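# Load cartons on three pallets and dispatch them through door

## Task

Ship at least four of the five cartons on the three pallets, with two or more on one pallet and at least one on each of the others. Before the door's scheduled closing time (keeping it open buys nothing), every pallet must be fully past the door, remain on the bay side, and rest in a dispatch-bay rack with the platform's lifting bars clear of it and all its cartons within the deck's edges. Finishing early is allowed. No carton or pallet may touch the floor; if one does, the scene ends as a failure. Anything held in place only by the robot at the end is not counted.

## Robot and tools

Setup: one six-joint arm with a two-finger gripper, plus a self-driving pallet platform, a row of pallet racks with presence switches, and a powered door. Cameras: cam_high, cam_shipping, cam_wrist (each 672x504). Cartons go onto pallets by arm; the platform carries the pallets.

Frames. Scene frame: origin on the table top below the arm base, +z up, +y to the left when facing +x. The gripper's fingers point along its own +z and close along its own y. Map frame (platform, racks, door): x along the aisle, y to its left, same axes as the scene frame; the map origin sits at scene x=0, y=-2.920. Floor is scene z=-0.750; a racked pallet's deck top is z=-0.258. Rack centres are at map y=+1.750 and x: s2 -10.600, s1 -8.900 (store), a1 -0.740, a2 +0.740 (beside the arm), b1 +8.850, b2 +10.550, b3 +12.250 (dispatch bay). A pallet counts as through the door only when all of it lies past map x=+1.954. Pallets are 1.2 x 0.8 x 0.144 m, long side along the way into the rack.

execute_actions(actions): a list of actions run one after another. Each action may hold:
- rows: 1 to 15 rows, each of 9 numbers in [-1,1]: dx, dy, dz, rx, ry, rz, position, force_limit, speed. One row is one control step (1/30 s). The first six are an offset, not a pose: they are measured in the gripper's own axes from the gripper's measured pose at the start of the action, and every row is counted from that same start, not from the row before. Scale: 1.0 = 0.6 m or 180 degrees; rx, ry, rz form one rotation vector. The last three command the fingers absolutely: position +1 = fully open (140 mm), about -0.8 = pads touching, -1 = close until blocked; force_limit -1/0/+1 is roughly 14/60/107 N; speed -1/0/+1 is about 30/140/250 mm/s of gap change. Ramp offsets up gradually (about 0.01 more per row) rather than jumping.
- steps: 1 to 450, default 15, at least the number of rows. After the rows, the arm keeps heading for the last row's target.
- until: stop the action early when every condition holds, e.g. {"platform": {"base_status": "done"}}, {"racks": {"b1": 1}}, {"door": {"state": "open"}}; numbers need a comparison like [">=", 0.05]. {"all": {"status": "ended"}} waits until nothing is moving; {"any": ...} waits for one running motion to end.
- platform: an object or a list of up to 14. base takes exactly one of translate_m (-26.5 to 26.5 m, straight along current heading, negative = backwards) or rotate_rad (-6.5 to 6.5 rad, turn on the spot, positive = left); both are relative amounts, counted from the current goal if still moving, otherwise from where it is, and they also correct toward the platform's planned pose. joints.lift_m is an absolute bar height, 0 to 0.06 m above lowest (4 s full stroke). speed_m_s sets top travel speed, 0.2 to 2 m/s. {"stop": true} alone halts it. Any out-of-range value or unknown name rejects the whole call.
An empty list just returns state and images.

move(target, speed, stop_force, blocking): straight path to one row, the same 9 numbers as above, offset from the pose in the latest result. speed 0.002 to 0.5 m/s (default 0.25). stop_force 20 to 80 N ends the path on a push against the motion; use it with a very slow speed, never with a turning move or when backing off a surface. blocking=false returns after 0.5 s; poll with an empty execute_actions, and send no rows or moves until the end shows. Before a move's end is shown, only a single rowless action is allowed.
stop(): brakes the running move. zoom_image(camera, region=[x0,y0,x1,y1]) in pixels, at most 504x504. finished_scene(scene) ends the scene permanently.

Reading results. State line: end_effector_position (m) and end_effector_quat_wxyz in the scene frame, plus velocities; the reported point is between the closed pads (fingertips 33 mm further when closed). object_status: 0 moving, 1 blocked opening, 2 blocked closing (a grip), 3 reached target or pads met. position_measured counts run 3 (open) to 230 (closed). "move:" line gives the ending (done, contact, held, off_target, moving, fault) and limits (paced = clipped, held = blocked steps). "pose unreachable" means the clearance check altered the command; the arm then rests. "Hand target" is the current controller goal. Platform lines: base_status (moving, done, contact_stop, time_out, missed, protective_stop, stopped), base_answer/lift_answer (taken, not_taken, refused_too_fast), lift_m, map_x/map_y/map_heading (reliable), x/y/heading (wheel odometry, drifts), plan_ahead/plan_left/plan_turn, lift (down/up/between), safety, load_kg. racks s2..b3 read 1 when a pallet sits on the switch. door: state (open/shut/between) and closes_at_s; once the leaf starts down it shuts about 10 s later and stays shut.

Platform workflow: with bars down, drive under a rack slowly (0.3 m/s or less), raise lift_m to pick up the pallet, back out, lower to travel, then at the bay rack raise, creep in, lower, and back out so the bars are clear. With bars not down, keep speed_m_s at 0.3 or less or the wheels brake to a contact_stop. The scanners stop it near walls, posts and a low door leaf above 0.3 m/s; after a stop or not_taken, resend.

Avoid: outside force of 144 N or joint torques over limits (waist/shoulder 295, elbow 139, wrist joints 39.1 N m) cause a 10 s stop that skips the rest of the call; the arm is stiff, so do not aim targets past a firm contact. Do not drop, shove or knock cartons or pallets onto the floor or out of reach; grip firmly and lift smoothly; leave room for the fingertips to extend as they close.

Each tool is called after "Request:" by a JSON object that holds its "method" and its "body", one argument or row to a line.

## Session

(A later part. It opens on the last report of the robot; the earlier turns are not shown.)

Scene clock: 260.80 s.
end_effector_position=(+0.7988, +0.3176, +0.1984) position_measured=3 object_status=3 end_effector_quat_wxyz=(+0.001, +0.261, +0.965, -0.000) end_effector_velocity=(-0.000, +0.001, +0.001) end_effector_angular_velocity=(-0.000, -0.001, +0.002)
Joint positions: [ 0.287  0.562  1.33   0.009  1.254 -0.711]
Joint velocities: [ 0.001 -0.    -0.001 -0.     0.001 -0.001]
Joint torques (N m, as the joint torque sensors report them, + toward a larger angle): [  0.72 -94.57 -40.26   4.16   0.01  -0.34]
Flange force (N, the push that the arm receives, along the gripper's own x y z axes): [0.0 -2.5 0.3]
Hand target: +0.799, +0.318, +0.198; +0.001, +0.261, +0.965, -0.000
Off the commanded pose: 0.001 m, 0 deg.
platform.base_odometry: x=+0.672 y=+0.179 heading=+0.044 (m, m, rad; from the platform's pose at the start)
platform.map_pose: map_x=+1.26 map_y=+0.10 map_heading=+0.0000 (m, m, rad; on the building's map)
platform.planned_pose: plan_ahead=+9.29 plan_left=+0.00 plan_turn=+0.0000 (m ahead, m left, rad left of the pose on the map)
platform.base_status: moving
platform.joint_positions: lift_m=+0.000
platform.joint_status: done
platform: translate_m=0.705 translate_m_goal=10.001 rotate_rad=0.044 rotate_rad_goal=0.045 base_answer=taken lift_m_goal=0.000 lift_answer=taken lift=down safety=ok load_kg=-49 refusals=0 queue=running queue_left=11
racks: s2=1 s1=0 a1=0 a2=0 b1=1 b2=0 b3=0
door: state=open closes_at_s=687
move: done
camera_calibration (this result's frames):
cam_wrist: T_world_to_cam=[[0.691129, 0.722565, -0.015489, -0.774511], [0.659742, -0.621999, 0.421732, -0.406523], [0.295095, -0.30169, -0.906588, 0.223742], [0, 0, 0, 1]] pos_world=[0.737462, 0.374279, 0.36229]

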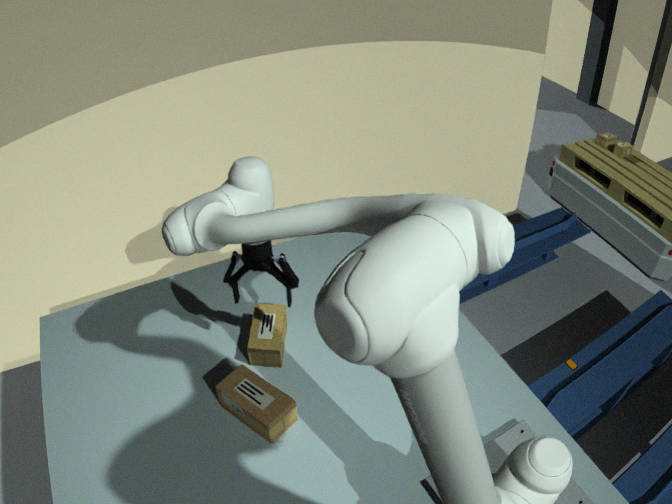

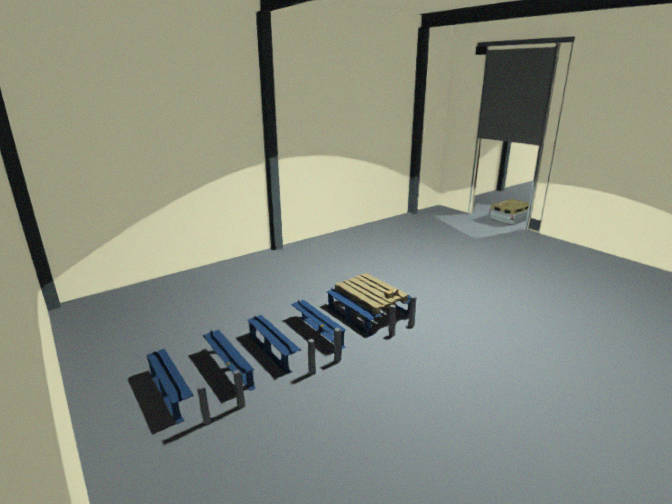

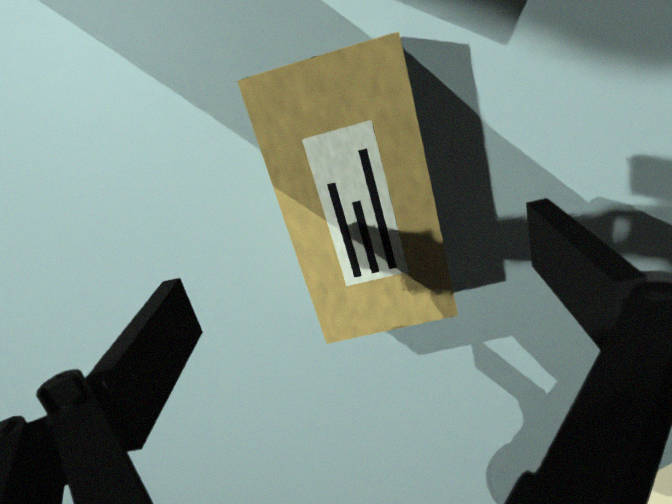

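Request:
{"method": "move", "body": {
  "target": [-0.005, 0.012, 0.085, 0, 0, 0, 1, 0.3, 0.6],
  "speed": 0.15
}}

Scene clock: 264.00 s.
end_effector_position=(+0.8051, +0.3222, +0.1474) position_measured=3 object_status=3 end_effector_quat_wxyz=(+0.000, +0.261, +0.965, -0.000) end_effector_velocity=(+0.000, -0.000, +0.002) end_effector_angular_velocity=(-0.000, -0.003, +0.000)
Joint positions: [ 0.29   0.603  1.36   0.009  1.183 -0.709]
Joint velocities: [ 0.    -0.002  0.    -0.001 -0.001  0.   ]
Joint torques (N m, as the joint torque sensors report them, + toward a larger angle): [  0.69 -97.15 -39.29   4.1    0.06  -0.12]
Flange force (N, the push that the arm receives, along the gripper's own x y z axes): [-0.1 -2.8 0.0]
Hand target: +0.805, +0.322, +0.147; +0.001, +0.261, +0.965, -0.000
Off the commanded pose: 0.000 m, 0 deg.
platform.base_odometry: x=+6.088 y=+0.418 heading=+0.054 (m, m, rad; from the platform's pose at the start)
platform.map_pose: map_x=+6.69 map_y=+0.09 map_heading=+0.0044 (m, m, rad; on the building's map)
platform.planned_pose: plan_ahead=+3.86 plan_left=-0.01 plan_turn=-0.0043 (m ahead, m left, rad left of the pose on the map)
platform.base_status: moving
platform.joint_positions: lift_m=+0.000
platform.joint_status: done
platform: translate_m=6.142 translate_m_goal=10.001 rotate_rad=0.055 rotate_rad_goal=0.057 base_answer=taken lift_m_goal=0.000 lift_answer=taken lift=down safety=ok load_kg=-49 refusals=0 queue=running queue_left=11
racks: s2=1 s1=0 a1=0 a2=0 b1=1 b2=0 b3=0
door: state=open closes_at_s=687
move: done
camera_calibration (this result's frames):
cam_wrist: T_world_to_cam=[[0.691142, 0.722552, -0.0155054, -0.782991], [0.659743, -0.622014, 0.421708, -0.386252], [0.295061, -0.30169, -0.906599, 0.177096], [0, 0, 0, 1]] pos_world=[0.743731, 0.378926, 0.3113]

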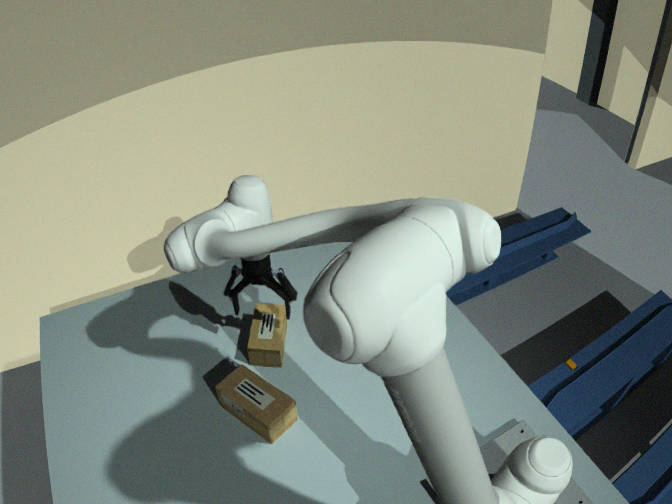

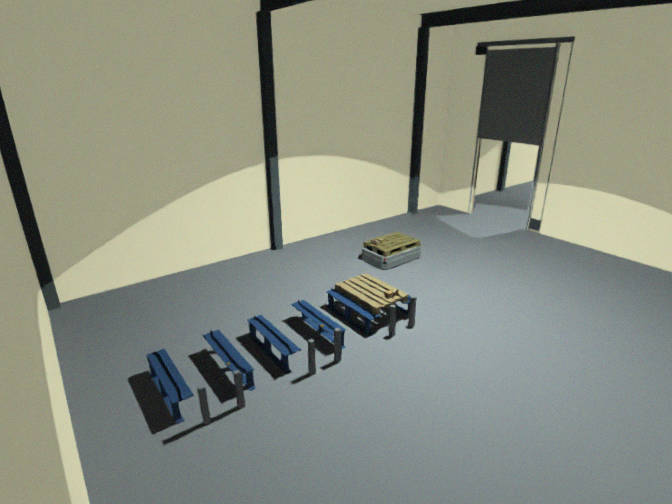

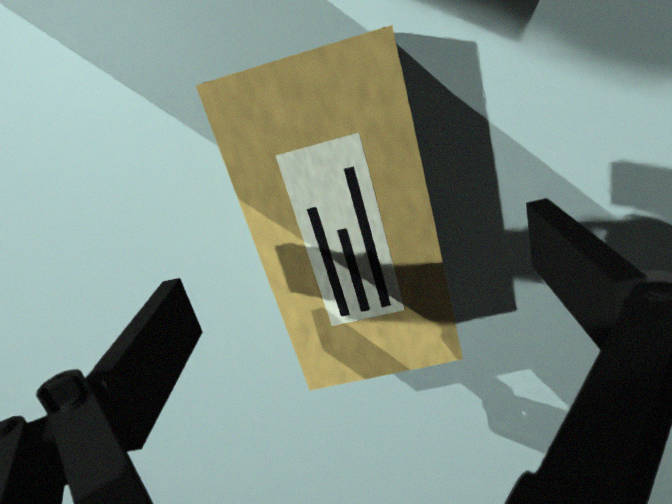

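Request:
{"method": "move", "body": {
  "target": [0.02, -0.007, 0.157, 0, 0, 0, 1, 0.3, 0.6],
  "speed": 0.12
}}

Request:
{"method": "execute_actions", "body": {
  "actions": [
    {"rows": [[0,0,0,0,0,0,-1,0.3,0.0]], "steps": 26}
  ]
}}

Scene clock: 267.77 s.
end_effector_position=(+0.7927, +0.3246, +0.0532) position_measured=3 object_status=3 end_effector_quat_wxyz=(+0.000, +0.261, +0.965, -0.000) end_effector_velocity=(+0.000, -0.001, -0.001) end_effector_angular_velocity=(+0.000, +0.001, -0.002)
Joint positions: [ 0.298  0.656  1.457  0.01   1.033 -0.702]
Joint velocities: [-0.001  0.001  0.     0.001 -0.     0.001]
Joint torques (N m, as the joint torque sensors report them, + toward a larger angle): [  0.79 -99.22 -37.12   3.77  -0.06  -0.42]
Flange force (N, the push that the arm receives, along the gripper's own x y z axes): [0.3 -2.8 0.7]
Hand target: +0.793, +0.325, +0.053; +0.000, +0.261, +0.965, -0.000
Off the commanded pose: 0.000 m, 0 deg.
platform.base_odometry: x=+9.871 y=+0.584 heading=+0.045 (m, m, rad; from the platform's pose at the start)
platform.map_pose: map_x=+10.44 map_y=+0.10 map_heading=+0.0000 (m, m, rad; on the building's map)
platform.planned_pose: plan_ahead=+0.11 plan_left=+0.00 plan_turn=+0.0000 (m ahead, m left, rad left of the pose on the map)
platform.base_status: moving
platform.joint_positions: lift_m=+0.000
platform.joint_status: done
platform: translate_m=9.883 translate_m_goal=10.001 rotate_rad=0.045 rotate_rad_goal=0.045 base_answer=taken lift_m_goal=0.000 lift_answer=taken lift=down safety=ok load_kg=-49 refusals=0 queue=running queue_left=11
racks: s2=1 s1=0 a1=0 a2=0 b1=1 b2=0 b3=0
door: state=open closes_at_s=687
move: done
camera_calibration (this result's frames):
cam_wrist: T_world_to_cam=[[0.691176, 0.72252, -0.0155194, -0.777566], [0.659725, -0.622047, 0.421688, -0.336868], [0.295024, -0.301699, -0.906608, 0.0961064], [0, 0, 0, 1]] pos_world=[0.731321, 0.381254, 0.217117]

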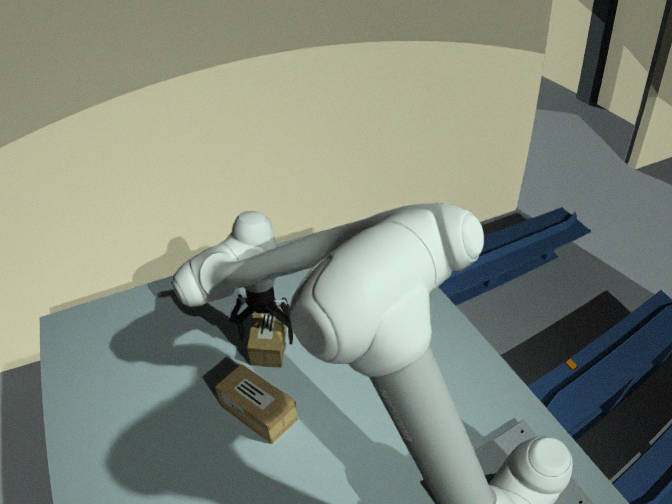

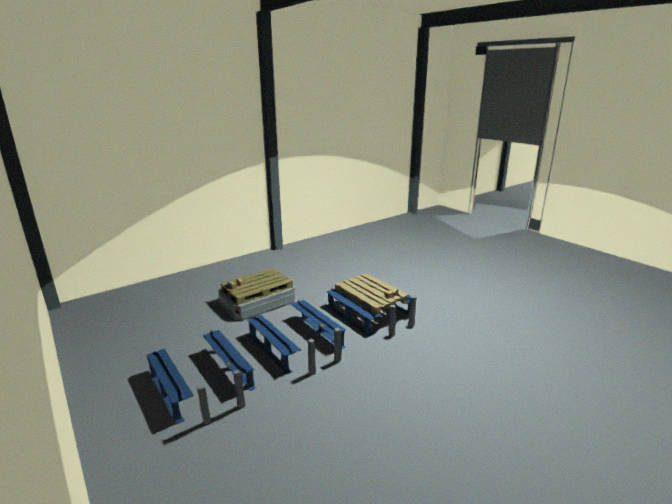

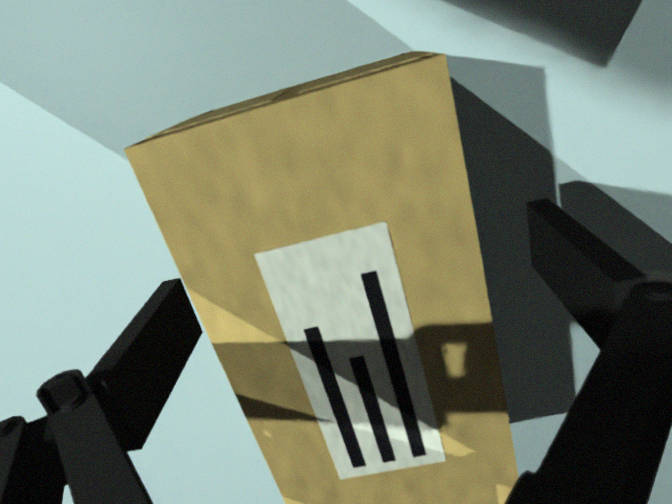

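Scene clock: 268.63 s.
end_effector_position=(+0.7927, +0.3246, +0.0532) position_measured=90 object_status=2 end_effector_quat_wxyz=(+0.000, +0.261, +0.965, -0.000) end_effector_velocity=(-0.001, +0.002, +0.001) end_effector_angular_velocity=(+0.000, -0.000, +0.003)
Joint positions: [ 0.298  0.656  1.457  0.01   1.033 -0.702]
Joint velocities: [ 0.002 -0.001 -0.     0.     0.001 -0.   ]
Joint torques (N m, as the joint torque sensors report them, + toward a larger angle): [  0.24 -81.43 -26.89   3.66  -0.45  -0.22]
Flange force (N, the push that the arm receives, along the gripper's own x y z axes): [0.6 -1.2 -20.2]
Hand target: +0.793, +0.325, +0.053; +0.000, +0.261, +0.965, -0.000
Off the commanded pose: 0.000 m, 0 deg.
platform.base_odometry: x=+9.999 y=+0.590 heading=+0.044 (m, m, rad; from the platform's pose at the start)
platform.map_pose: map_x=+10.56 map_y=+0.09 map_heading=+0.0000 (m, m, rad; on the building's map)
platform.planned_pose: plan_ahead=-0.01 plan_left=+0.01 plan_turn=+0.0000 (m ahead, m left, rad left of the pose on the map)
platform.base_status: moving
platform.joint_positions: lift_m=+0.000
platform.joint_status: done
platform: translate_m=10.001 translate_m_goal=10.001 rotate_rad=0.044 rotate_rad_goal=0.044 base_answer=taken lift_m_goal=0.000 lift_answer=taken lift=down safety=ok load_kg=-49 refusals=0 queue=running queue_left=11
racks: s2=1 s1=0 a1=0 a2=0 b1=1 b2=0 b3=0
door: state=open closes_at_s=687
camera_calibration (this result's frames):
cam_wrist: T_world_to_cam=[[0.691176, 0.72252, -0.0154919, -0.777583], [0.659718, -0.622057, 0.421683, -0.336852], [0.295038, -0.301677, -0.906611, 0.0960973], [0, 0, 0, 1]] pos_world=[0.731322, 0.381269, 0.217121]

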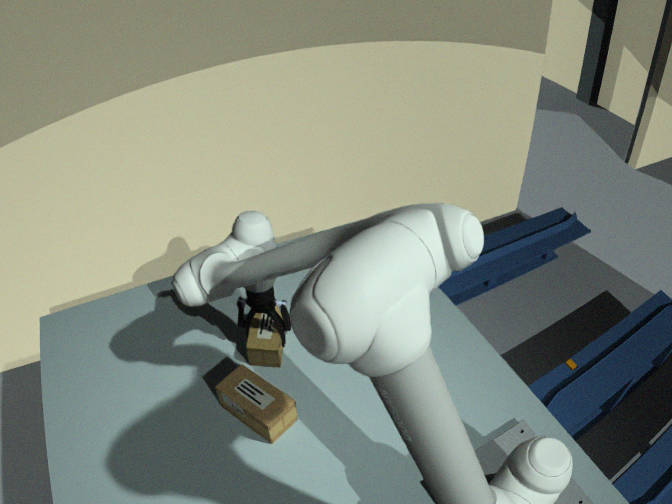

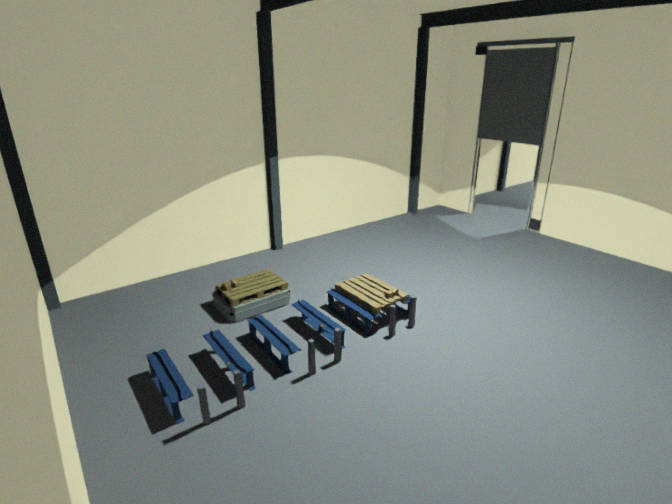

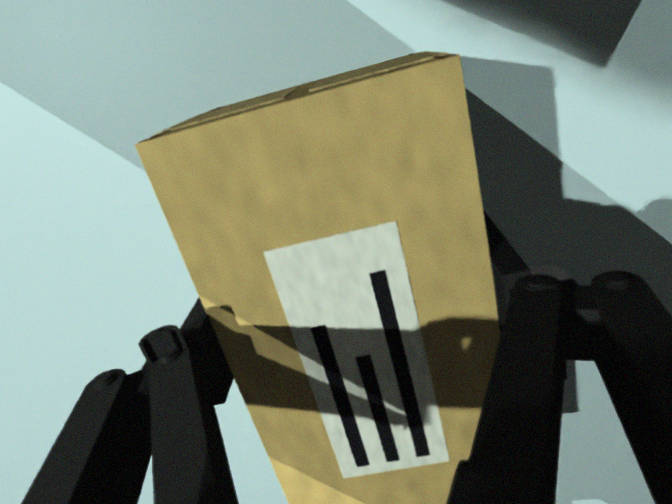

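Request:
{"method": "move", "body": {
  "target": [-0.092, -0.96, -0.16, 0, 0, -0.168, -1, 0.3, 0.0],
  "speed": 0.2
}}

Scene clock: 297.93 s.
end_effector_position=(+0.5492, -0.1998, +0.1494) position_measured=91 object_status=2 end_effector_quat_wxyz=(+0.000, +0.001, +1.000, -0.001) end_effector_velocity=(-0.000, -0.000, +0.000) end_effector_angular_velocity=(-0.001, +0.000, +0.002)
Joint positions: [-0.457  0.199  1.961  0.004  0.99  -1.982]
Joint velocities: [-0.    -0.    -0.    -0.001  0.001 -0.001]
Joint torques (N m, as the joint torque sensors report them, + toward a larger angle): [  1.07 -54.86 -36.54   3.96  -0.14  -0.22]
Flange force (N, the push that the arm receives, along the gripper's own x y z axes): [3.1 -1.0 1.8]
Hand target: +0.549, -0.200, +0.149; +0.000, +0.001, +1.000, -0.001
Off the commanded pose: 0.001 m, 0 deg.
platform.base_odometry: x=+4.505 y=+0.340 heading=+0.043 (m, m, rad; from the platform's pose at the start)
platform.map_pose: map_x=+4.96 map_y=+0.09 map_heading=-0.0087 (m, m, rad; on the building's map)
platform.planned_pose: plan_ahead=-15.56 plan_left=-0.13 plan_turn=+0.0088 (m ahead, m left, rad left of the pose on the map)
platform.base_status: moving
platform.joint_positions: lift_m=+0.000
platform.joint_status: done
platform: translate_m=4.432 translate_m_goal=-11.157 rotate_rad=0.042 rotate_rad_goal=0.043 base_answer=taken lift_m_goal=0.000 lift_answer=taken lift=down safety=ok load_kg=-49 refusals=0 queue=running queue_left=5
racks: s2=1 s1=0 a1=0 a2=0 b1=1 b2=1 b3=0
door: state=open closes_at_s=687
move: done
camera_calibration (this result's frames):
cam_wrist: T_world_to_cam=[[0.233202, 0.97229, -0.0164211, 0.0725834], [0.883317, -0.20474, 0.421702, -0.582409], [0.406654, -0.112847, -0.906586, 0.0733574], [0, 0, 0, 1]] pos_world=[0.467694, -0.181536, 0.3133]

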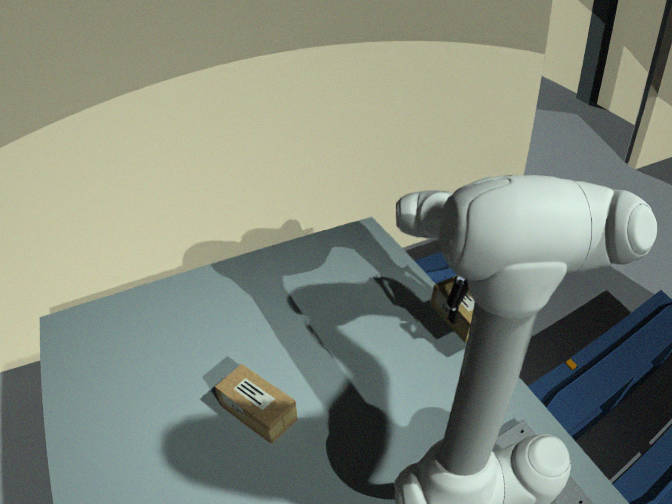

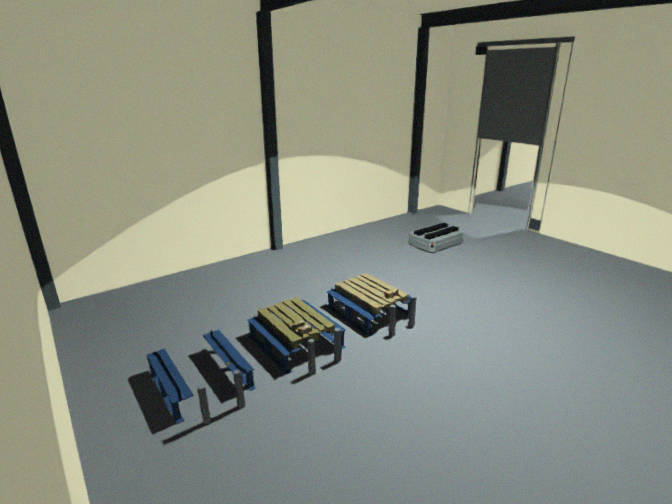

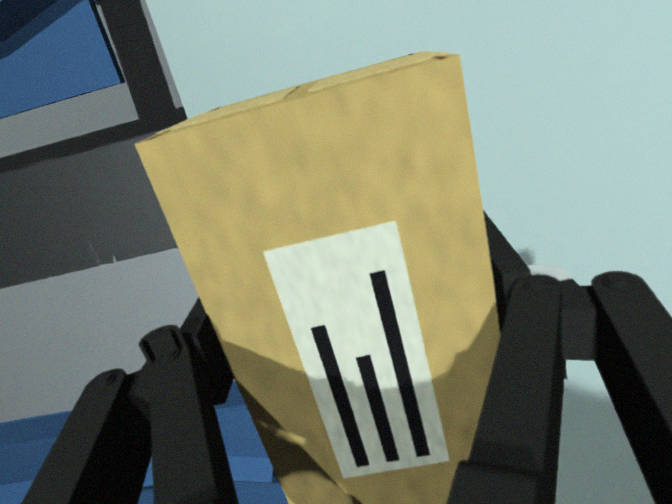

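Request:
{"method": "execute_actions", "body": {
  "actions": [
    {"steps": 450, "until": {"platform": {"queue_left": ["<=", 2]}}},
    {"steps": 300, "until": {"platform": {"queue_left": ["<=", 2]}}}
  ]
}}

Scene clock: 319.03 s.
end_effector_position=(+0.5492, -0.1998, +0.1494) position_measured=91 object_status=2 end_effector_quat_wxyz=(+0.000, +0.001, +1.000, -0.001) end_effector_velocity=(-0.000, -0.001, +0.000) end_effector_angular_velocity=(-0.001, -0.001, -0.001)
Joint positions: [-0.457  0.199  1.961  0.004  0.99  -1.982]
Joint velocities: [-0.002 -0.001 -0.    -0.    -0.    -0.   ]
Joint torques (N m, as the joint torque sensors report them, + toward a larger angle): [  0.92 -55.98 -37.22   3.74   0.06  -0.41]
Flange force (N, the push that the arm receives, along the gripper's own x y z axes): [2.6 -1.4 3.9]
Flange force at the end of the 1st action (N, along the gripper's axes at the end of the call): [4.5 -2.5 2.2]
Hand target: +0.549, -0.200, +0.149; +0.000, +0.001, +1.000, -0.001
Off the commanded pose: 0.001 m, 0 deg.
platform.base_odometry: x=-11.200 y=+1.281 heading=+1.618 (m, m, rad; from the platform's pose at the start)
platform.map_pose: map_x=-10.60 map_y=+1.75 map_heading=+1.5708 (m, m, rad; on the building's map)
platform.planned_pose: plan_ahead=+0.00 plan_left=+0.00 plan_turn=+0.0000 (m ahead, m left, rad left of the pose on the map)
platform.base_status: done
platform.joint_positions: lift_m=+0.025
platform.joint_status: moving
platform: translate_m=-9.497 translate_m_goal=-9.497 rotate_rad=1.618 rotate_rad_goal=1.617 base_answer=taken lift_m_goal=0.060 lift_answer=taken lift=between safety=ok load_kg=1 refusals=0 queue=running queue_left=2
racks: s2=1 s1=0 a1=0 a2=0 b1=1 b2=1 b3=0
door: state=open closes_at_s=687
camera_calibration (this result's frames):
cam_wrist: T_world_to_cam=[[0.23325, 0.972279, -0.0163808, 0.0725718], [0.883306, -0.204801, 0.421696, -0.582423], [0.406652, -0.11283, -0.906589, 0.0733479], [0, 0, 0, 1]] pos_world=[0.467703, -0.181565, 0.313291]

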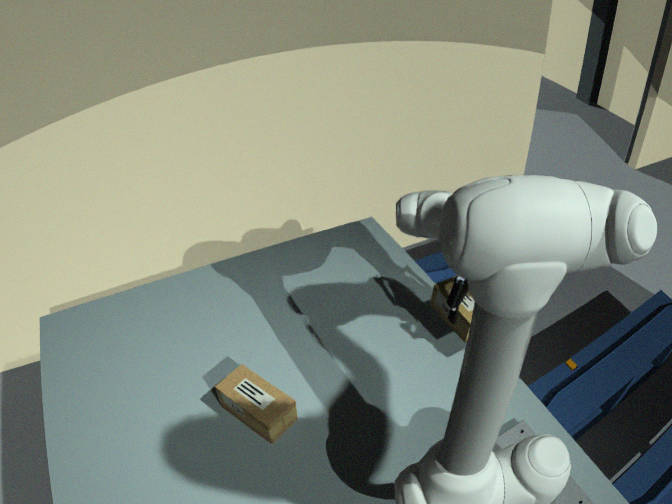

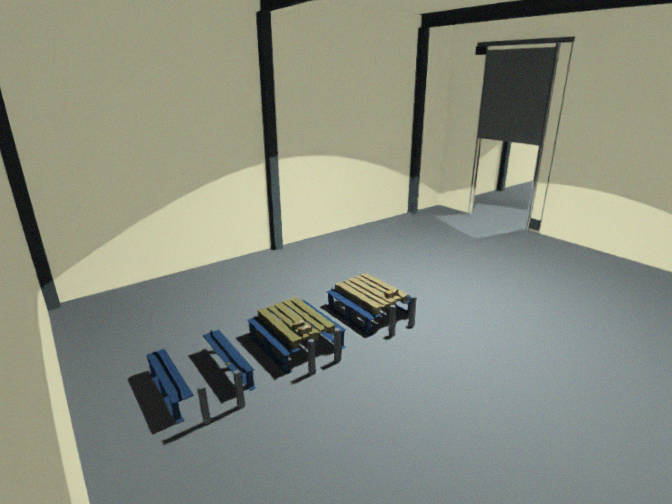

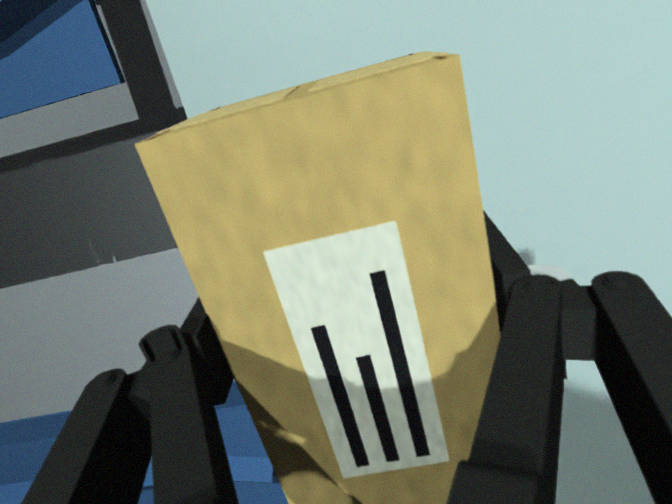

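Request:
{"method": "execute_actions", "body": {
  "actions": [
    {"steps": 450, "until": {"platform": {"queue": "done"}}},
    {"steps": 1, "platform": [{"base": {"translate_m": 11.34}, "speed_m_s": 2}, {"base": {"rotate_rad": 1.5708}, "joints": {"lift_m": 0.06}}, {"base": {"translate_m": 1.4}, "speed_m_s": 0.3}]}
  ]
}}

Scene clock: 332.00 s.
end_effector_position=(+0.5492, -0.1998, +0.1494) position_measured=91 object_status=2 end_effector_quat_wxyz=(+0.000, +0.001, +1.000, -0.001) end_effector_velocity=(-0.000, -0.001, +0.000) end_effector_angular_velocity=(-0.001, +0.001, +0.001)
Joint positions: [-0.457  0.199  1.961  0.004  0.99  -1.982]
Joint velocities: [-0.001 -0.    -0.    -0.002  0.    -0.001]
Joint torques (N m, as the joint torque sensors report them, + toward a larger angle): [ -0.56 -55.13 -36.61   3.76  -0.03  -0.2 ]
Flange force (N, the push that the arm receives, along the gripper's own x y z axes): [1.9 0.7 2.3]
Flange force at the end of the 1st action (N, along the gripper's axes at the end of the call): [2.6 -1.4 2.5]
Hand target: +0.549, -0.200, +0.149; +0.000, +0.001, +1.000, -0.001
Off the commanded pose: 0.001 m, 0 deg.
platform.base_odometry: x=-11.122 y=-0.368 heading=+0.046 (m, m, rad; from the platform's pose at the start)
platform.map_pose: map_x=-10.60 map_y=+0.10 map_heading=+0.0000 (m, m, rad; on the building's map)
platform.planned_pose: plan_ahead=+11.34 plan_left=+0.00 plan_turn=+0.0000 (m ahead, m left, rad left of the pose on the map)
platform.base_status: moving
platform.joint_positions: lift_m=+0.000
platform.joint_status: done
platform: translate_m=-11.147 translate_m_goal=0.193 rotate_rad=0.046 rotate_rad_goal=0.046 base_answer=taken lift_m_goal=0.000 lift_answer=taken lift=down safety=ok load_kg=-49 refusals=0 queue=running queue_left=2
racks: s2=0 s1=0 a1=0 a2=0 b1=1 b2=1 b3=0
door: state=open closes_at_s=687
camera_calibration (this result's frames):
cam_wrist: T_world_to_cam=[[0.23325, 0.972279, -0.0163807, 0.0725717], [0.883305, -0.204801, 0.421697, -0.582423], [0.406652, -0.11283, -0.906589, 0.0733478], [0, 0, 0, 1]] pos_world=[0.467703, -0.181565, 0.313291]

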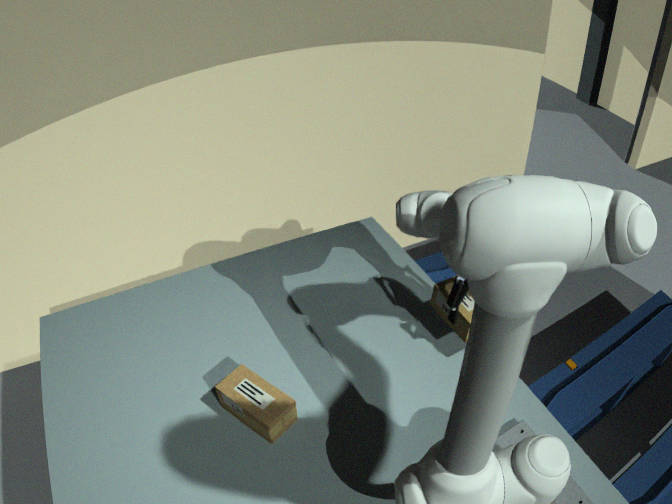

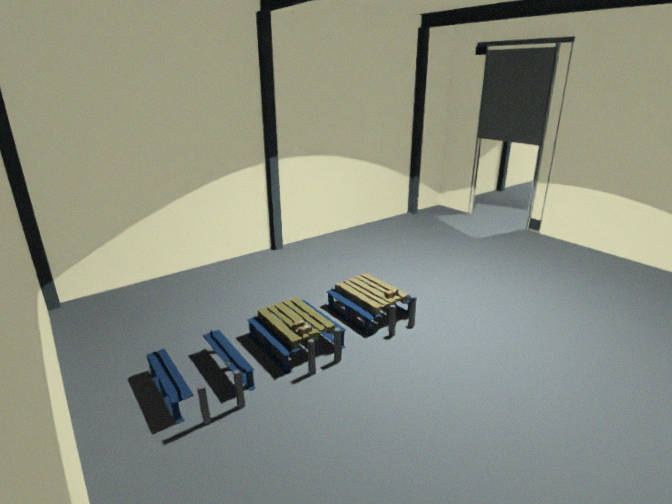

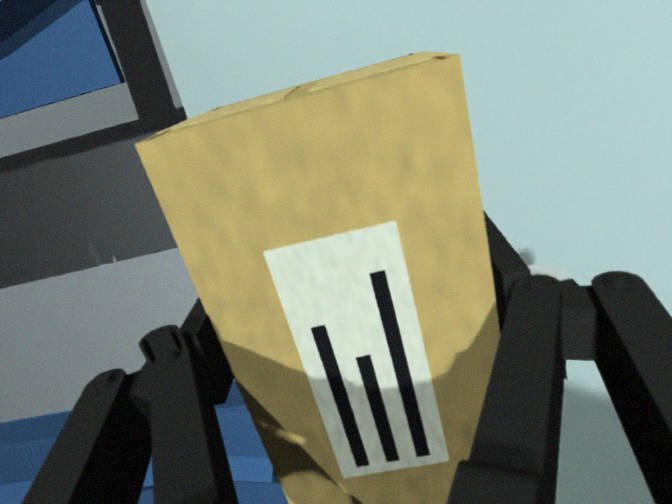

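Request:
{"method": "move", "body": {
  "target": [0.023, -0.667, 0.115, 0, 0, 0, -1, 0.3, 0.0],
  "speed": 0.2
}}

Request:
{"method": "move", "body": {
  "target": [0.025, -0.633, 0.398, 0, 0, 0, -1, 0.3, 0.0],
  "speed": 0.2
}}

Scene clock: 342.83 s.
end_effector_position=(+0.5350, -0.5999, +0.0812) position_measured=91 object_status=2 end_effector_quat_wxyz=(+0.000, +0.001, +1.000, -0.001) end_effector_velocity=(+0.001, +0.000, -0.000) end_effector_angular_velocity=(+0.002, -0.001, -0.001)
Joint positions: [-0.931  0.567  1.564 -0.002  1.019 -2.454]
Joint velocities: [ 0.     0.    -0.     0.002  0.    -0.   ]
Joint torques (N m, as the joint torque sensors report them, + toward a larger angle): [  0.94 -90.6  -37.42   3.97  -0.04  -0.23]
Flange force (N, the push that the arm receives, along the gripper's own x y z axes): [3.0 2.0 2.1]
Hand target: +0.535, -0.600, +0.081; +0.000, +0.001, +1.000, -0.001
Off the commanded pose: 0.000 m, 0 deg.
platform.base_odometry: x=+0.196 y=+0.164 heading=+0.047 (m, m, rad; from the platform's pose at the start)
platform.map_pose: map_x=+0.74 map_y=+0.10 map_heading=+0.0000 (m, m, rad; on the building's map)
platform.planned_pose: plan_ahead=+0.00 plan_left=+0.00 plan_turn=+0.0000 (m ahead, m left, rad left of the pose on the map)
platform.base_status: moving
platform.joint_positions: lift_m=+0.000
platform.joint_status: done
platform: translate_m=0.186 translate_m_goal=0.193 rotate_rad=0.047 rotate_rad_goal=0.049 base_answer=taken lift_m_goal=0.000 lift_answer=taken lift=down safety=ok load_kg=-49 refusals=0 queue=running queue_left=2
racks: s2=0 s1=0 a1=0 a2=0 b1=1 b2=1 b3=0
door: state=open closes_at_s=687
move: done
camera_calibration (this result's frames):
cam_wrist: T_world_to_cam=[[0.233172, 0.972291, -0.0167532, 0.463862], [0.88339, -0.204587, 0.421623, -0.622972], [0.406513, -0.11311, -0.906616, -0.0279346], [0, 0, 0, 1]] pos_world=[0.453524, -0.581621, 0.245105]

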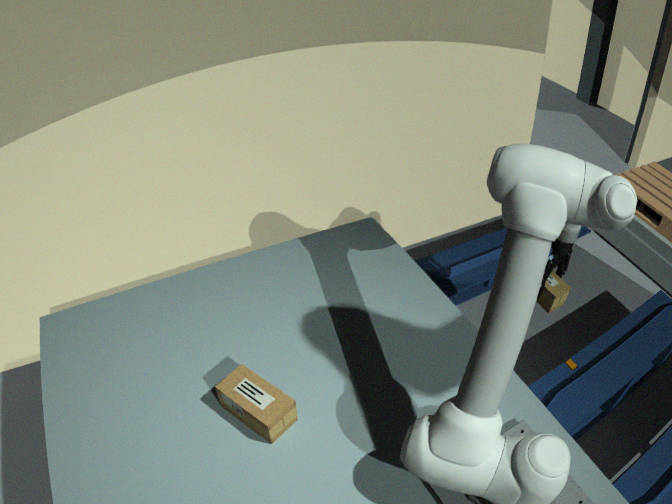

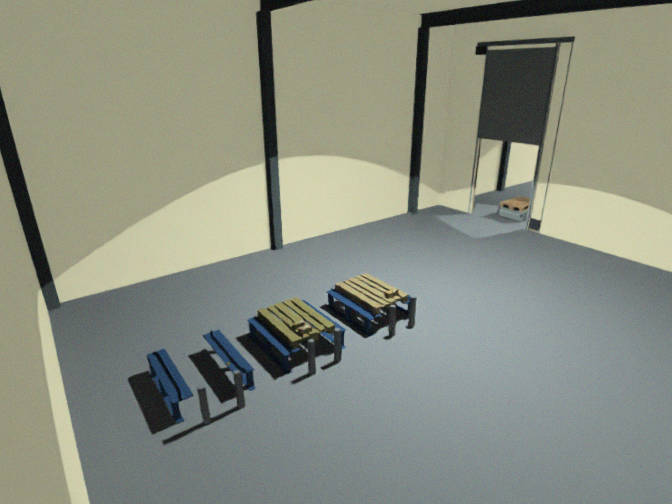

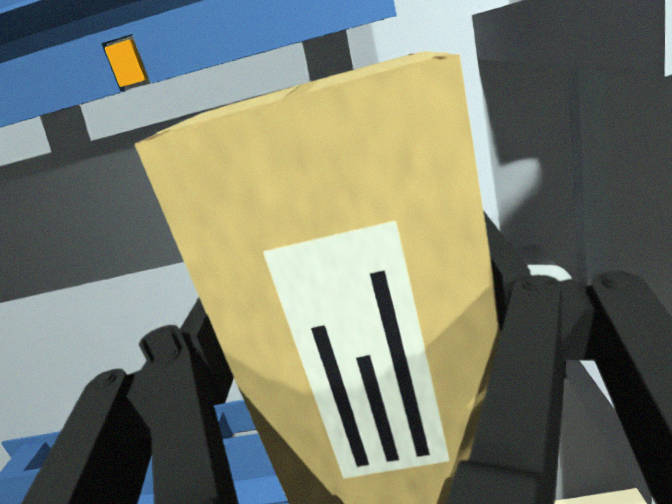

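Scene clock: 345.47 s.
end_effector_position=(+0.5197, -0.9804, -0.1567) position_measured=91 object_status=2 end_effector_quat_wxyz=(+0.000, +0.001, +1.000, -0.001) end_effector_velocity=(+0.001, +0.001, -0.001) end_effector_angular_velocity=(+0.001, +0.001, +0.002)
Joint positions: [-1.16   1.258  0.688 -0.004  1.203 -2.682]
Joint velocities: [ 0.002  0.001 -0.001 -0.     0.001 -0.   ]
Joint torques (N m, as the joint torque sensors report them, + toward a larger angle): [   2.   -139.12  -41.26    4.15    0.12   -0.32]
Flange force (N, the push that the arm receives, along the gripper's own x y z axes): [4.7 5.7 2.4]
Hand target: +0.520, -0.980, -0.157; +0.000, +0.001, +1.000, -0.001
Off the commanded pose: 0.001 m, 0 deg.
platform.base_odometry: x=+0.205 y=+0.164 heading=+1.083 (m, m, rad; from the platform's pose at the start)
platform.map_pose: map_x=+0.74 map_y=+0.10 map_heading=+1.0516 (m, m, rad; on the building's map)
platform.planned_pose: plan_ahead=+0.00 plan_left=+0.00 plan_turn=+0.5193 (m ahead, m left, rad left of the pose on the map)
platform.base_status: moving
platform.joint_positions: lift_m=+0.035
platform.joint_status: moving
platform: translate_m=0.193 translate_m_goal=0.193 rotate_rad=1.099 rotate_rad_goal=1.618 base_answer=taken lift_m_goal=0.060 lift_answer=taken lift=between safety=ok load_kg=25 refusals=0 queue=running queue_left=1
racks: s2=0 s1=0 a1=0 a2=0 b1=1 b2=1 b3=0
door: state=open closes_at_s=687
move: done
camera_calibration (this result's frames):
cam_wrist: T_world_to_cam=[[0.233174, 0.972287, -0.0169347, 0.833383], [0.883423, -0.20452, 0.421586, -0.586979], [0.40644, -0.113264, -0.90663, -0.28052], [0, 0, 0, 1]] pos_world=[0.438242, -0.962109, 0.00724758]

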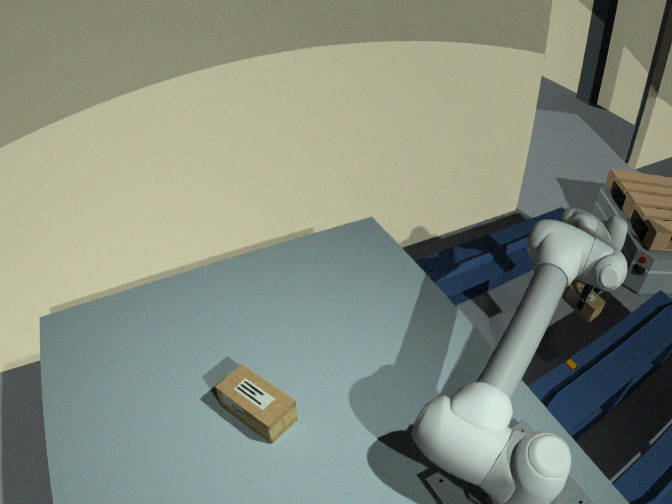

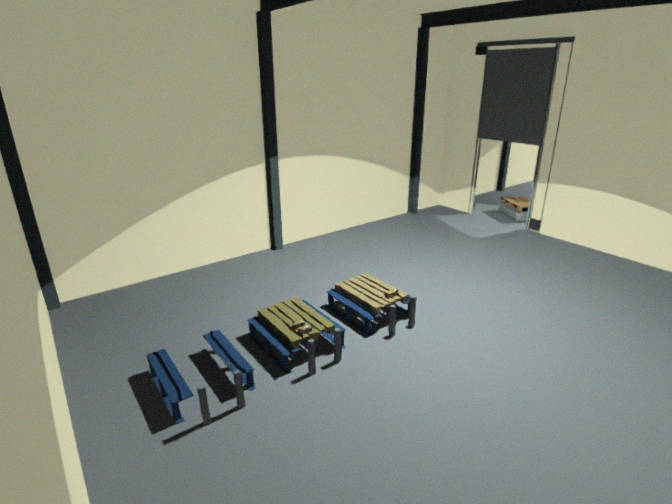

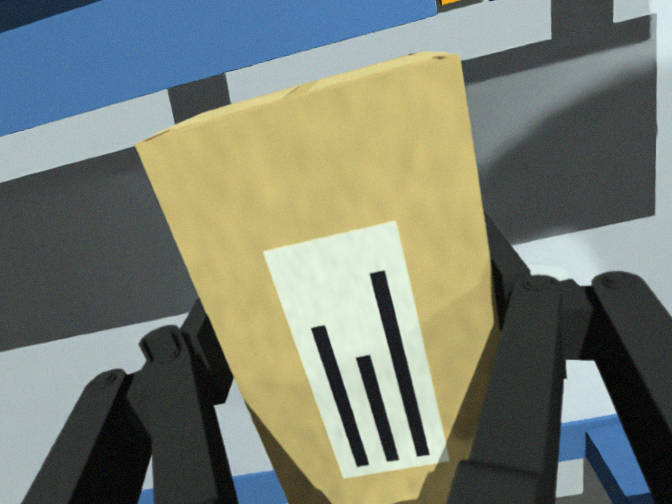

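Request:
{"method": "execute_actions", "body": {
  "actions": [
    {"steps": 300, "until": {"platform": {"map_y": [">=", 1.2]}}}
  ]
}}

Request:
{"method": "move", "body": {
  "target": [0, 0, 0.08, 0, 0, 0, -1, 0.3, 0.0],
  "speed": 0.014,
  "stop_force": 20
}}

Scene clock: 351.23 s.
end_effector_position=(+0.5198, -0.9804, -0.1567) position_measured=91 object_status=2 end_effector_quat_wxyz=(+0.000, +0.001, +1.000, -0.001) end_effector_velocity=(-0.000, +0.000, -0.001) end_effector_angular_velocity=(+0.000, +0.001, -0.000)
Joint positions: [-1.16   1.258  0.688 -0.004  1.203 -2.682]
Joint velocities: [ 0.     0.001 -0.    -0.    -0.     0.   ]
Joint torques (N m, as the joint torque sensors report them, + toward a larger angle): [   1.51 -138.19  -40.77    4.19    0.06   -0.23]
Flange force (N, the push that the arm receives, along the gripper's own x y z axes): [4.2 5.4 1.3]
Hand target: +0.520, -0.980, -0.157; +0.000, +0.001, +1.000, -0.001
Off the commanded pose: 0.000 m, 0 deg.
platform.base_odometry: x=+0.152 y=+1.256 heading=+1.618 (m, m, rad; from the platform's pose at the start)
platform.map_pose: map_x=+0.74 map_y=+1.20 map_heading=+1.5708 (m, m, rad; on the building's map)
platform.planned_pose: plan_ahead=+0.30 plan_left=+0.00 plan_turn=+0.0000 (m ahead, m left, rad left of the pose on the map)
platform.base_status: moving
platform.joint_positions: lift_m=+0.060
platform.joint_status: done
platform: translate_m=1.296 translate_m_goal=1.593 rotate_rad=1.618 rotate_rad_goal=1.617 base_answer=taken lift_m_goal=0.060 lift_answer=taken lift=up safety=ok load_kg=21 refusals=0 queue=running queue_left=0
racks: s2=0 s1=0 a1=0 a2=0 b1=1 b2=1 b3=0
door: state=open closes_at_s=687
camera_calibration (this result's frames):
cam_wrist: T_world_to_cam=[[0.233132, 0.972299, -0.0168537, 0.833361], [0.883419, -0.204513, 0.421598, -0.586997], [0.406472, -0.113177, -0.906626, -0.280543], [0, 0, 0, 1]] pos_world=[0.438315, -0.962075, 0.00717392]

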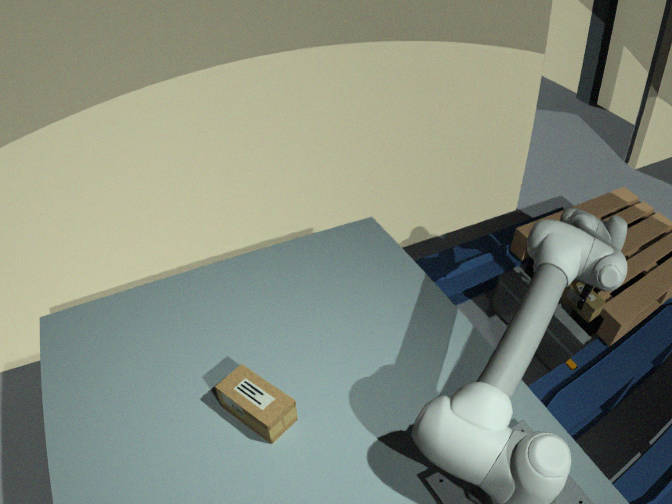

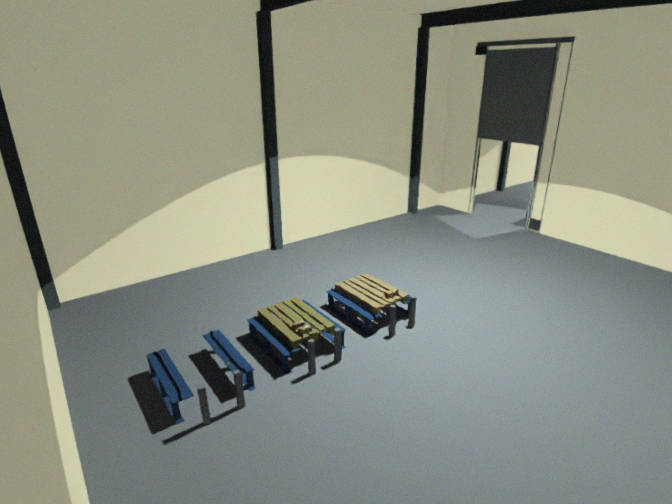

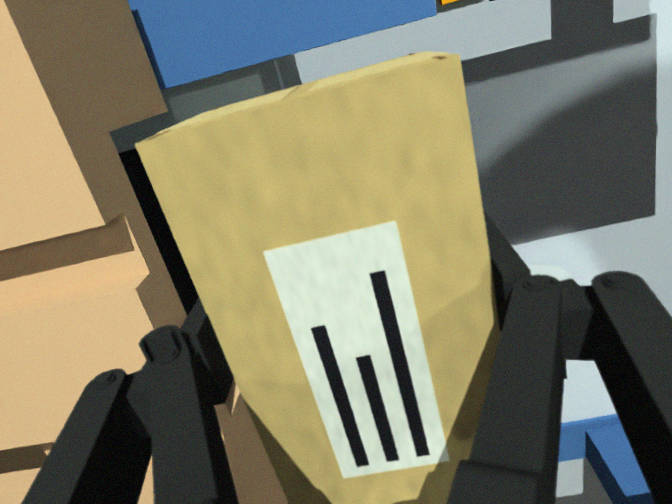

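Scene clock: 353.50 s.
end_effector_position=(+0.5199, -0.9806, -0.1836) position_measured=91 object_status=2 end_effector_quat_wxyz=(+0.000, +0.001, +1.000, -0.001) end_effector_velocity=(-0.001, -0.000, +0.002) end_effector_angular_velocity=(-0.000, +0.001, +0.000)
Joint positions: [-1.16   1.284  0.686 -0.004  1.18  -2.682]
Joint velocities: [-0.    -0.002  0.001 -0.001  0.001 -0.   ]
Joint torques (N m, as the joint torque sensors report them, + toward a larger angle): [   0.74 -106.89  -24.81    4.22    0.83   -0.08]
Flange force (N, the push that the arm receives, along the gripper's own x y z axes): [3.4 4.2 -27.7]
Hand target: +0.520, -0.981, -0.183; +0.000, +0.001, +1.000, -0.001
Off the commanded pose: 0.021 m, 0 deg.
platform.base_odometry: x=+0.137 y=+1.562 heading=+1.618 (m, m, rad; from the platform's pose at the start)
platform.map_pose: map_x=+0.74 map_y=+1.50 map_heading=+1.5708 (m, m, rad; on the building's map)
platform.planned_pose: plan_ahead=+0.00 plan_left=+0.00 plan_turn=+0.0000 (m ahead, m left, rad left of the pose on the map)
platform.base_status: done
platform.joint_positions: lift_m=+0.060
platform.joint_status: done
platform: translate_m=1.593 translate_m_goal=1.593 rotate_rad=1.618 rotate_rad_goal=1.617 base_answer=taken lift_m_goal=0.060 lift_answer=taken lift=up safety=ok load_kg=20 refusals=0 queue=done queue_left=0
racks: s2=0 s1=0 a1=0 a2=0 b1=1 b2=1 b3=0
door: state=open closes_at_s=687
move: contact
camera_calibration (this result's frames):
cam_wrist: T_world_to_cam=[[0.233133, 0.972294, -0.0171376, 0.833032], [0.88335, -0.204372, 0.421812, -0.575575], [0.406623, -0.113477, -0.906521, -0.30533], [0, 0, 0, 1]] pos_world=[0.438381, -0.962231, -0.019728]

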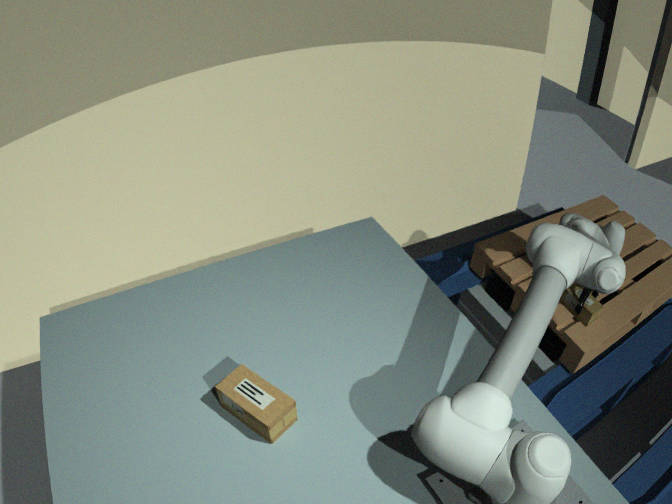

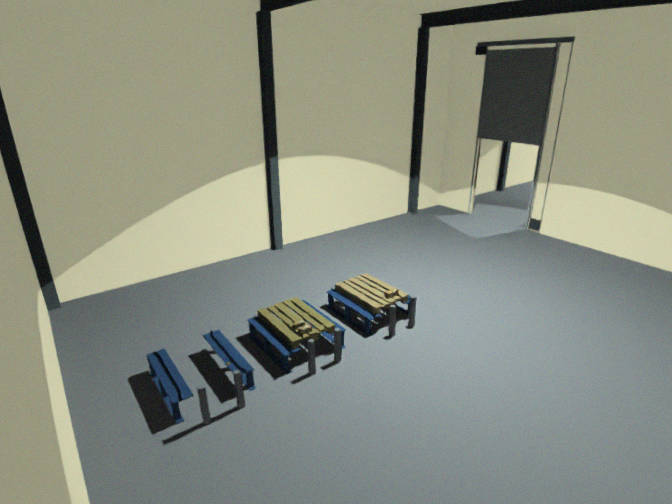

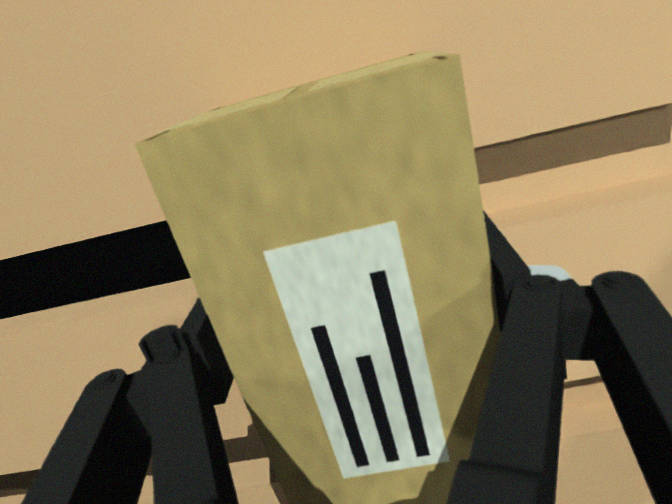

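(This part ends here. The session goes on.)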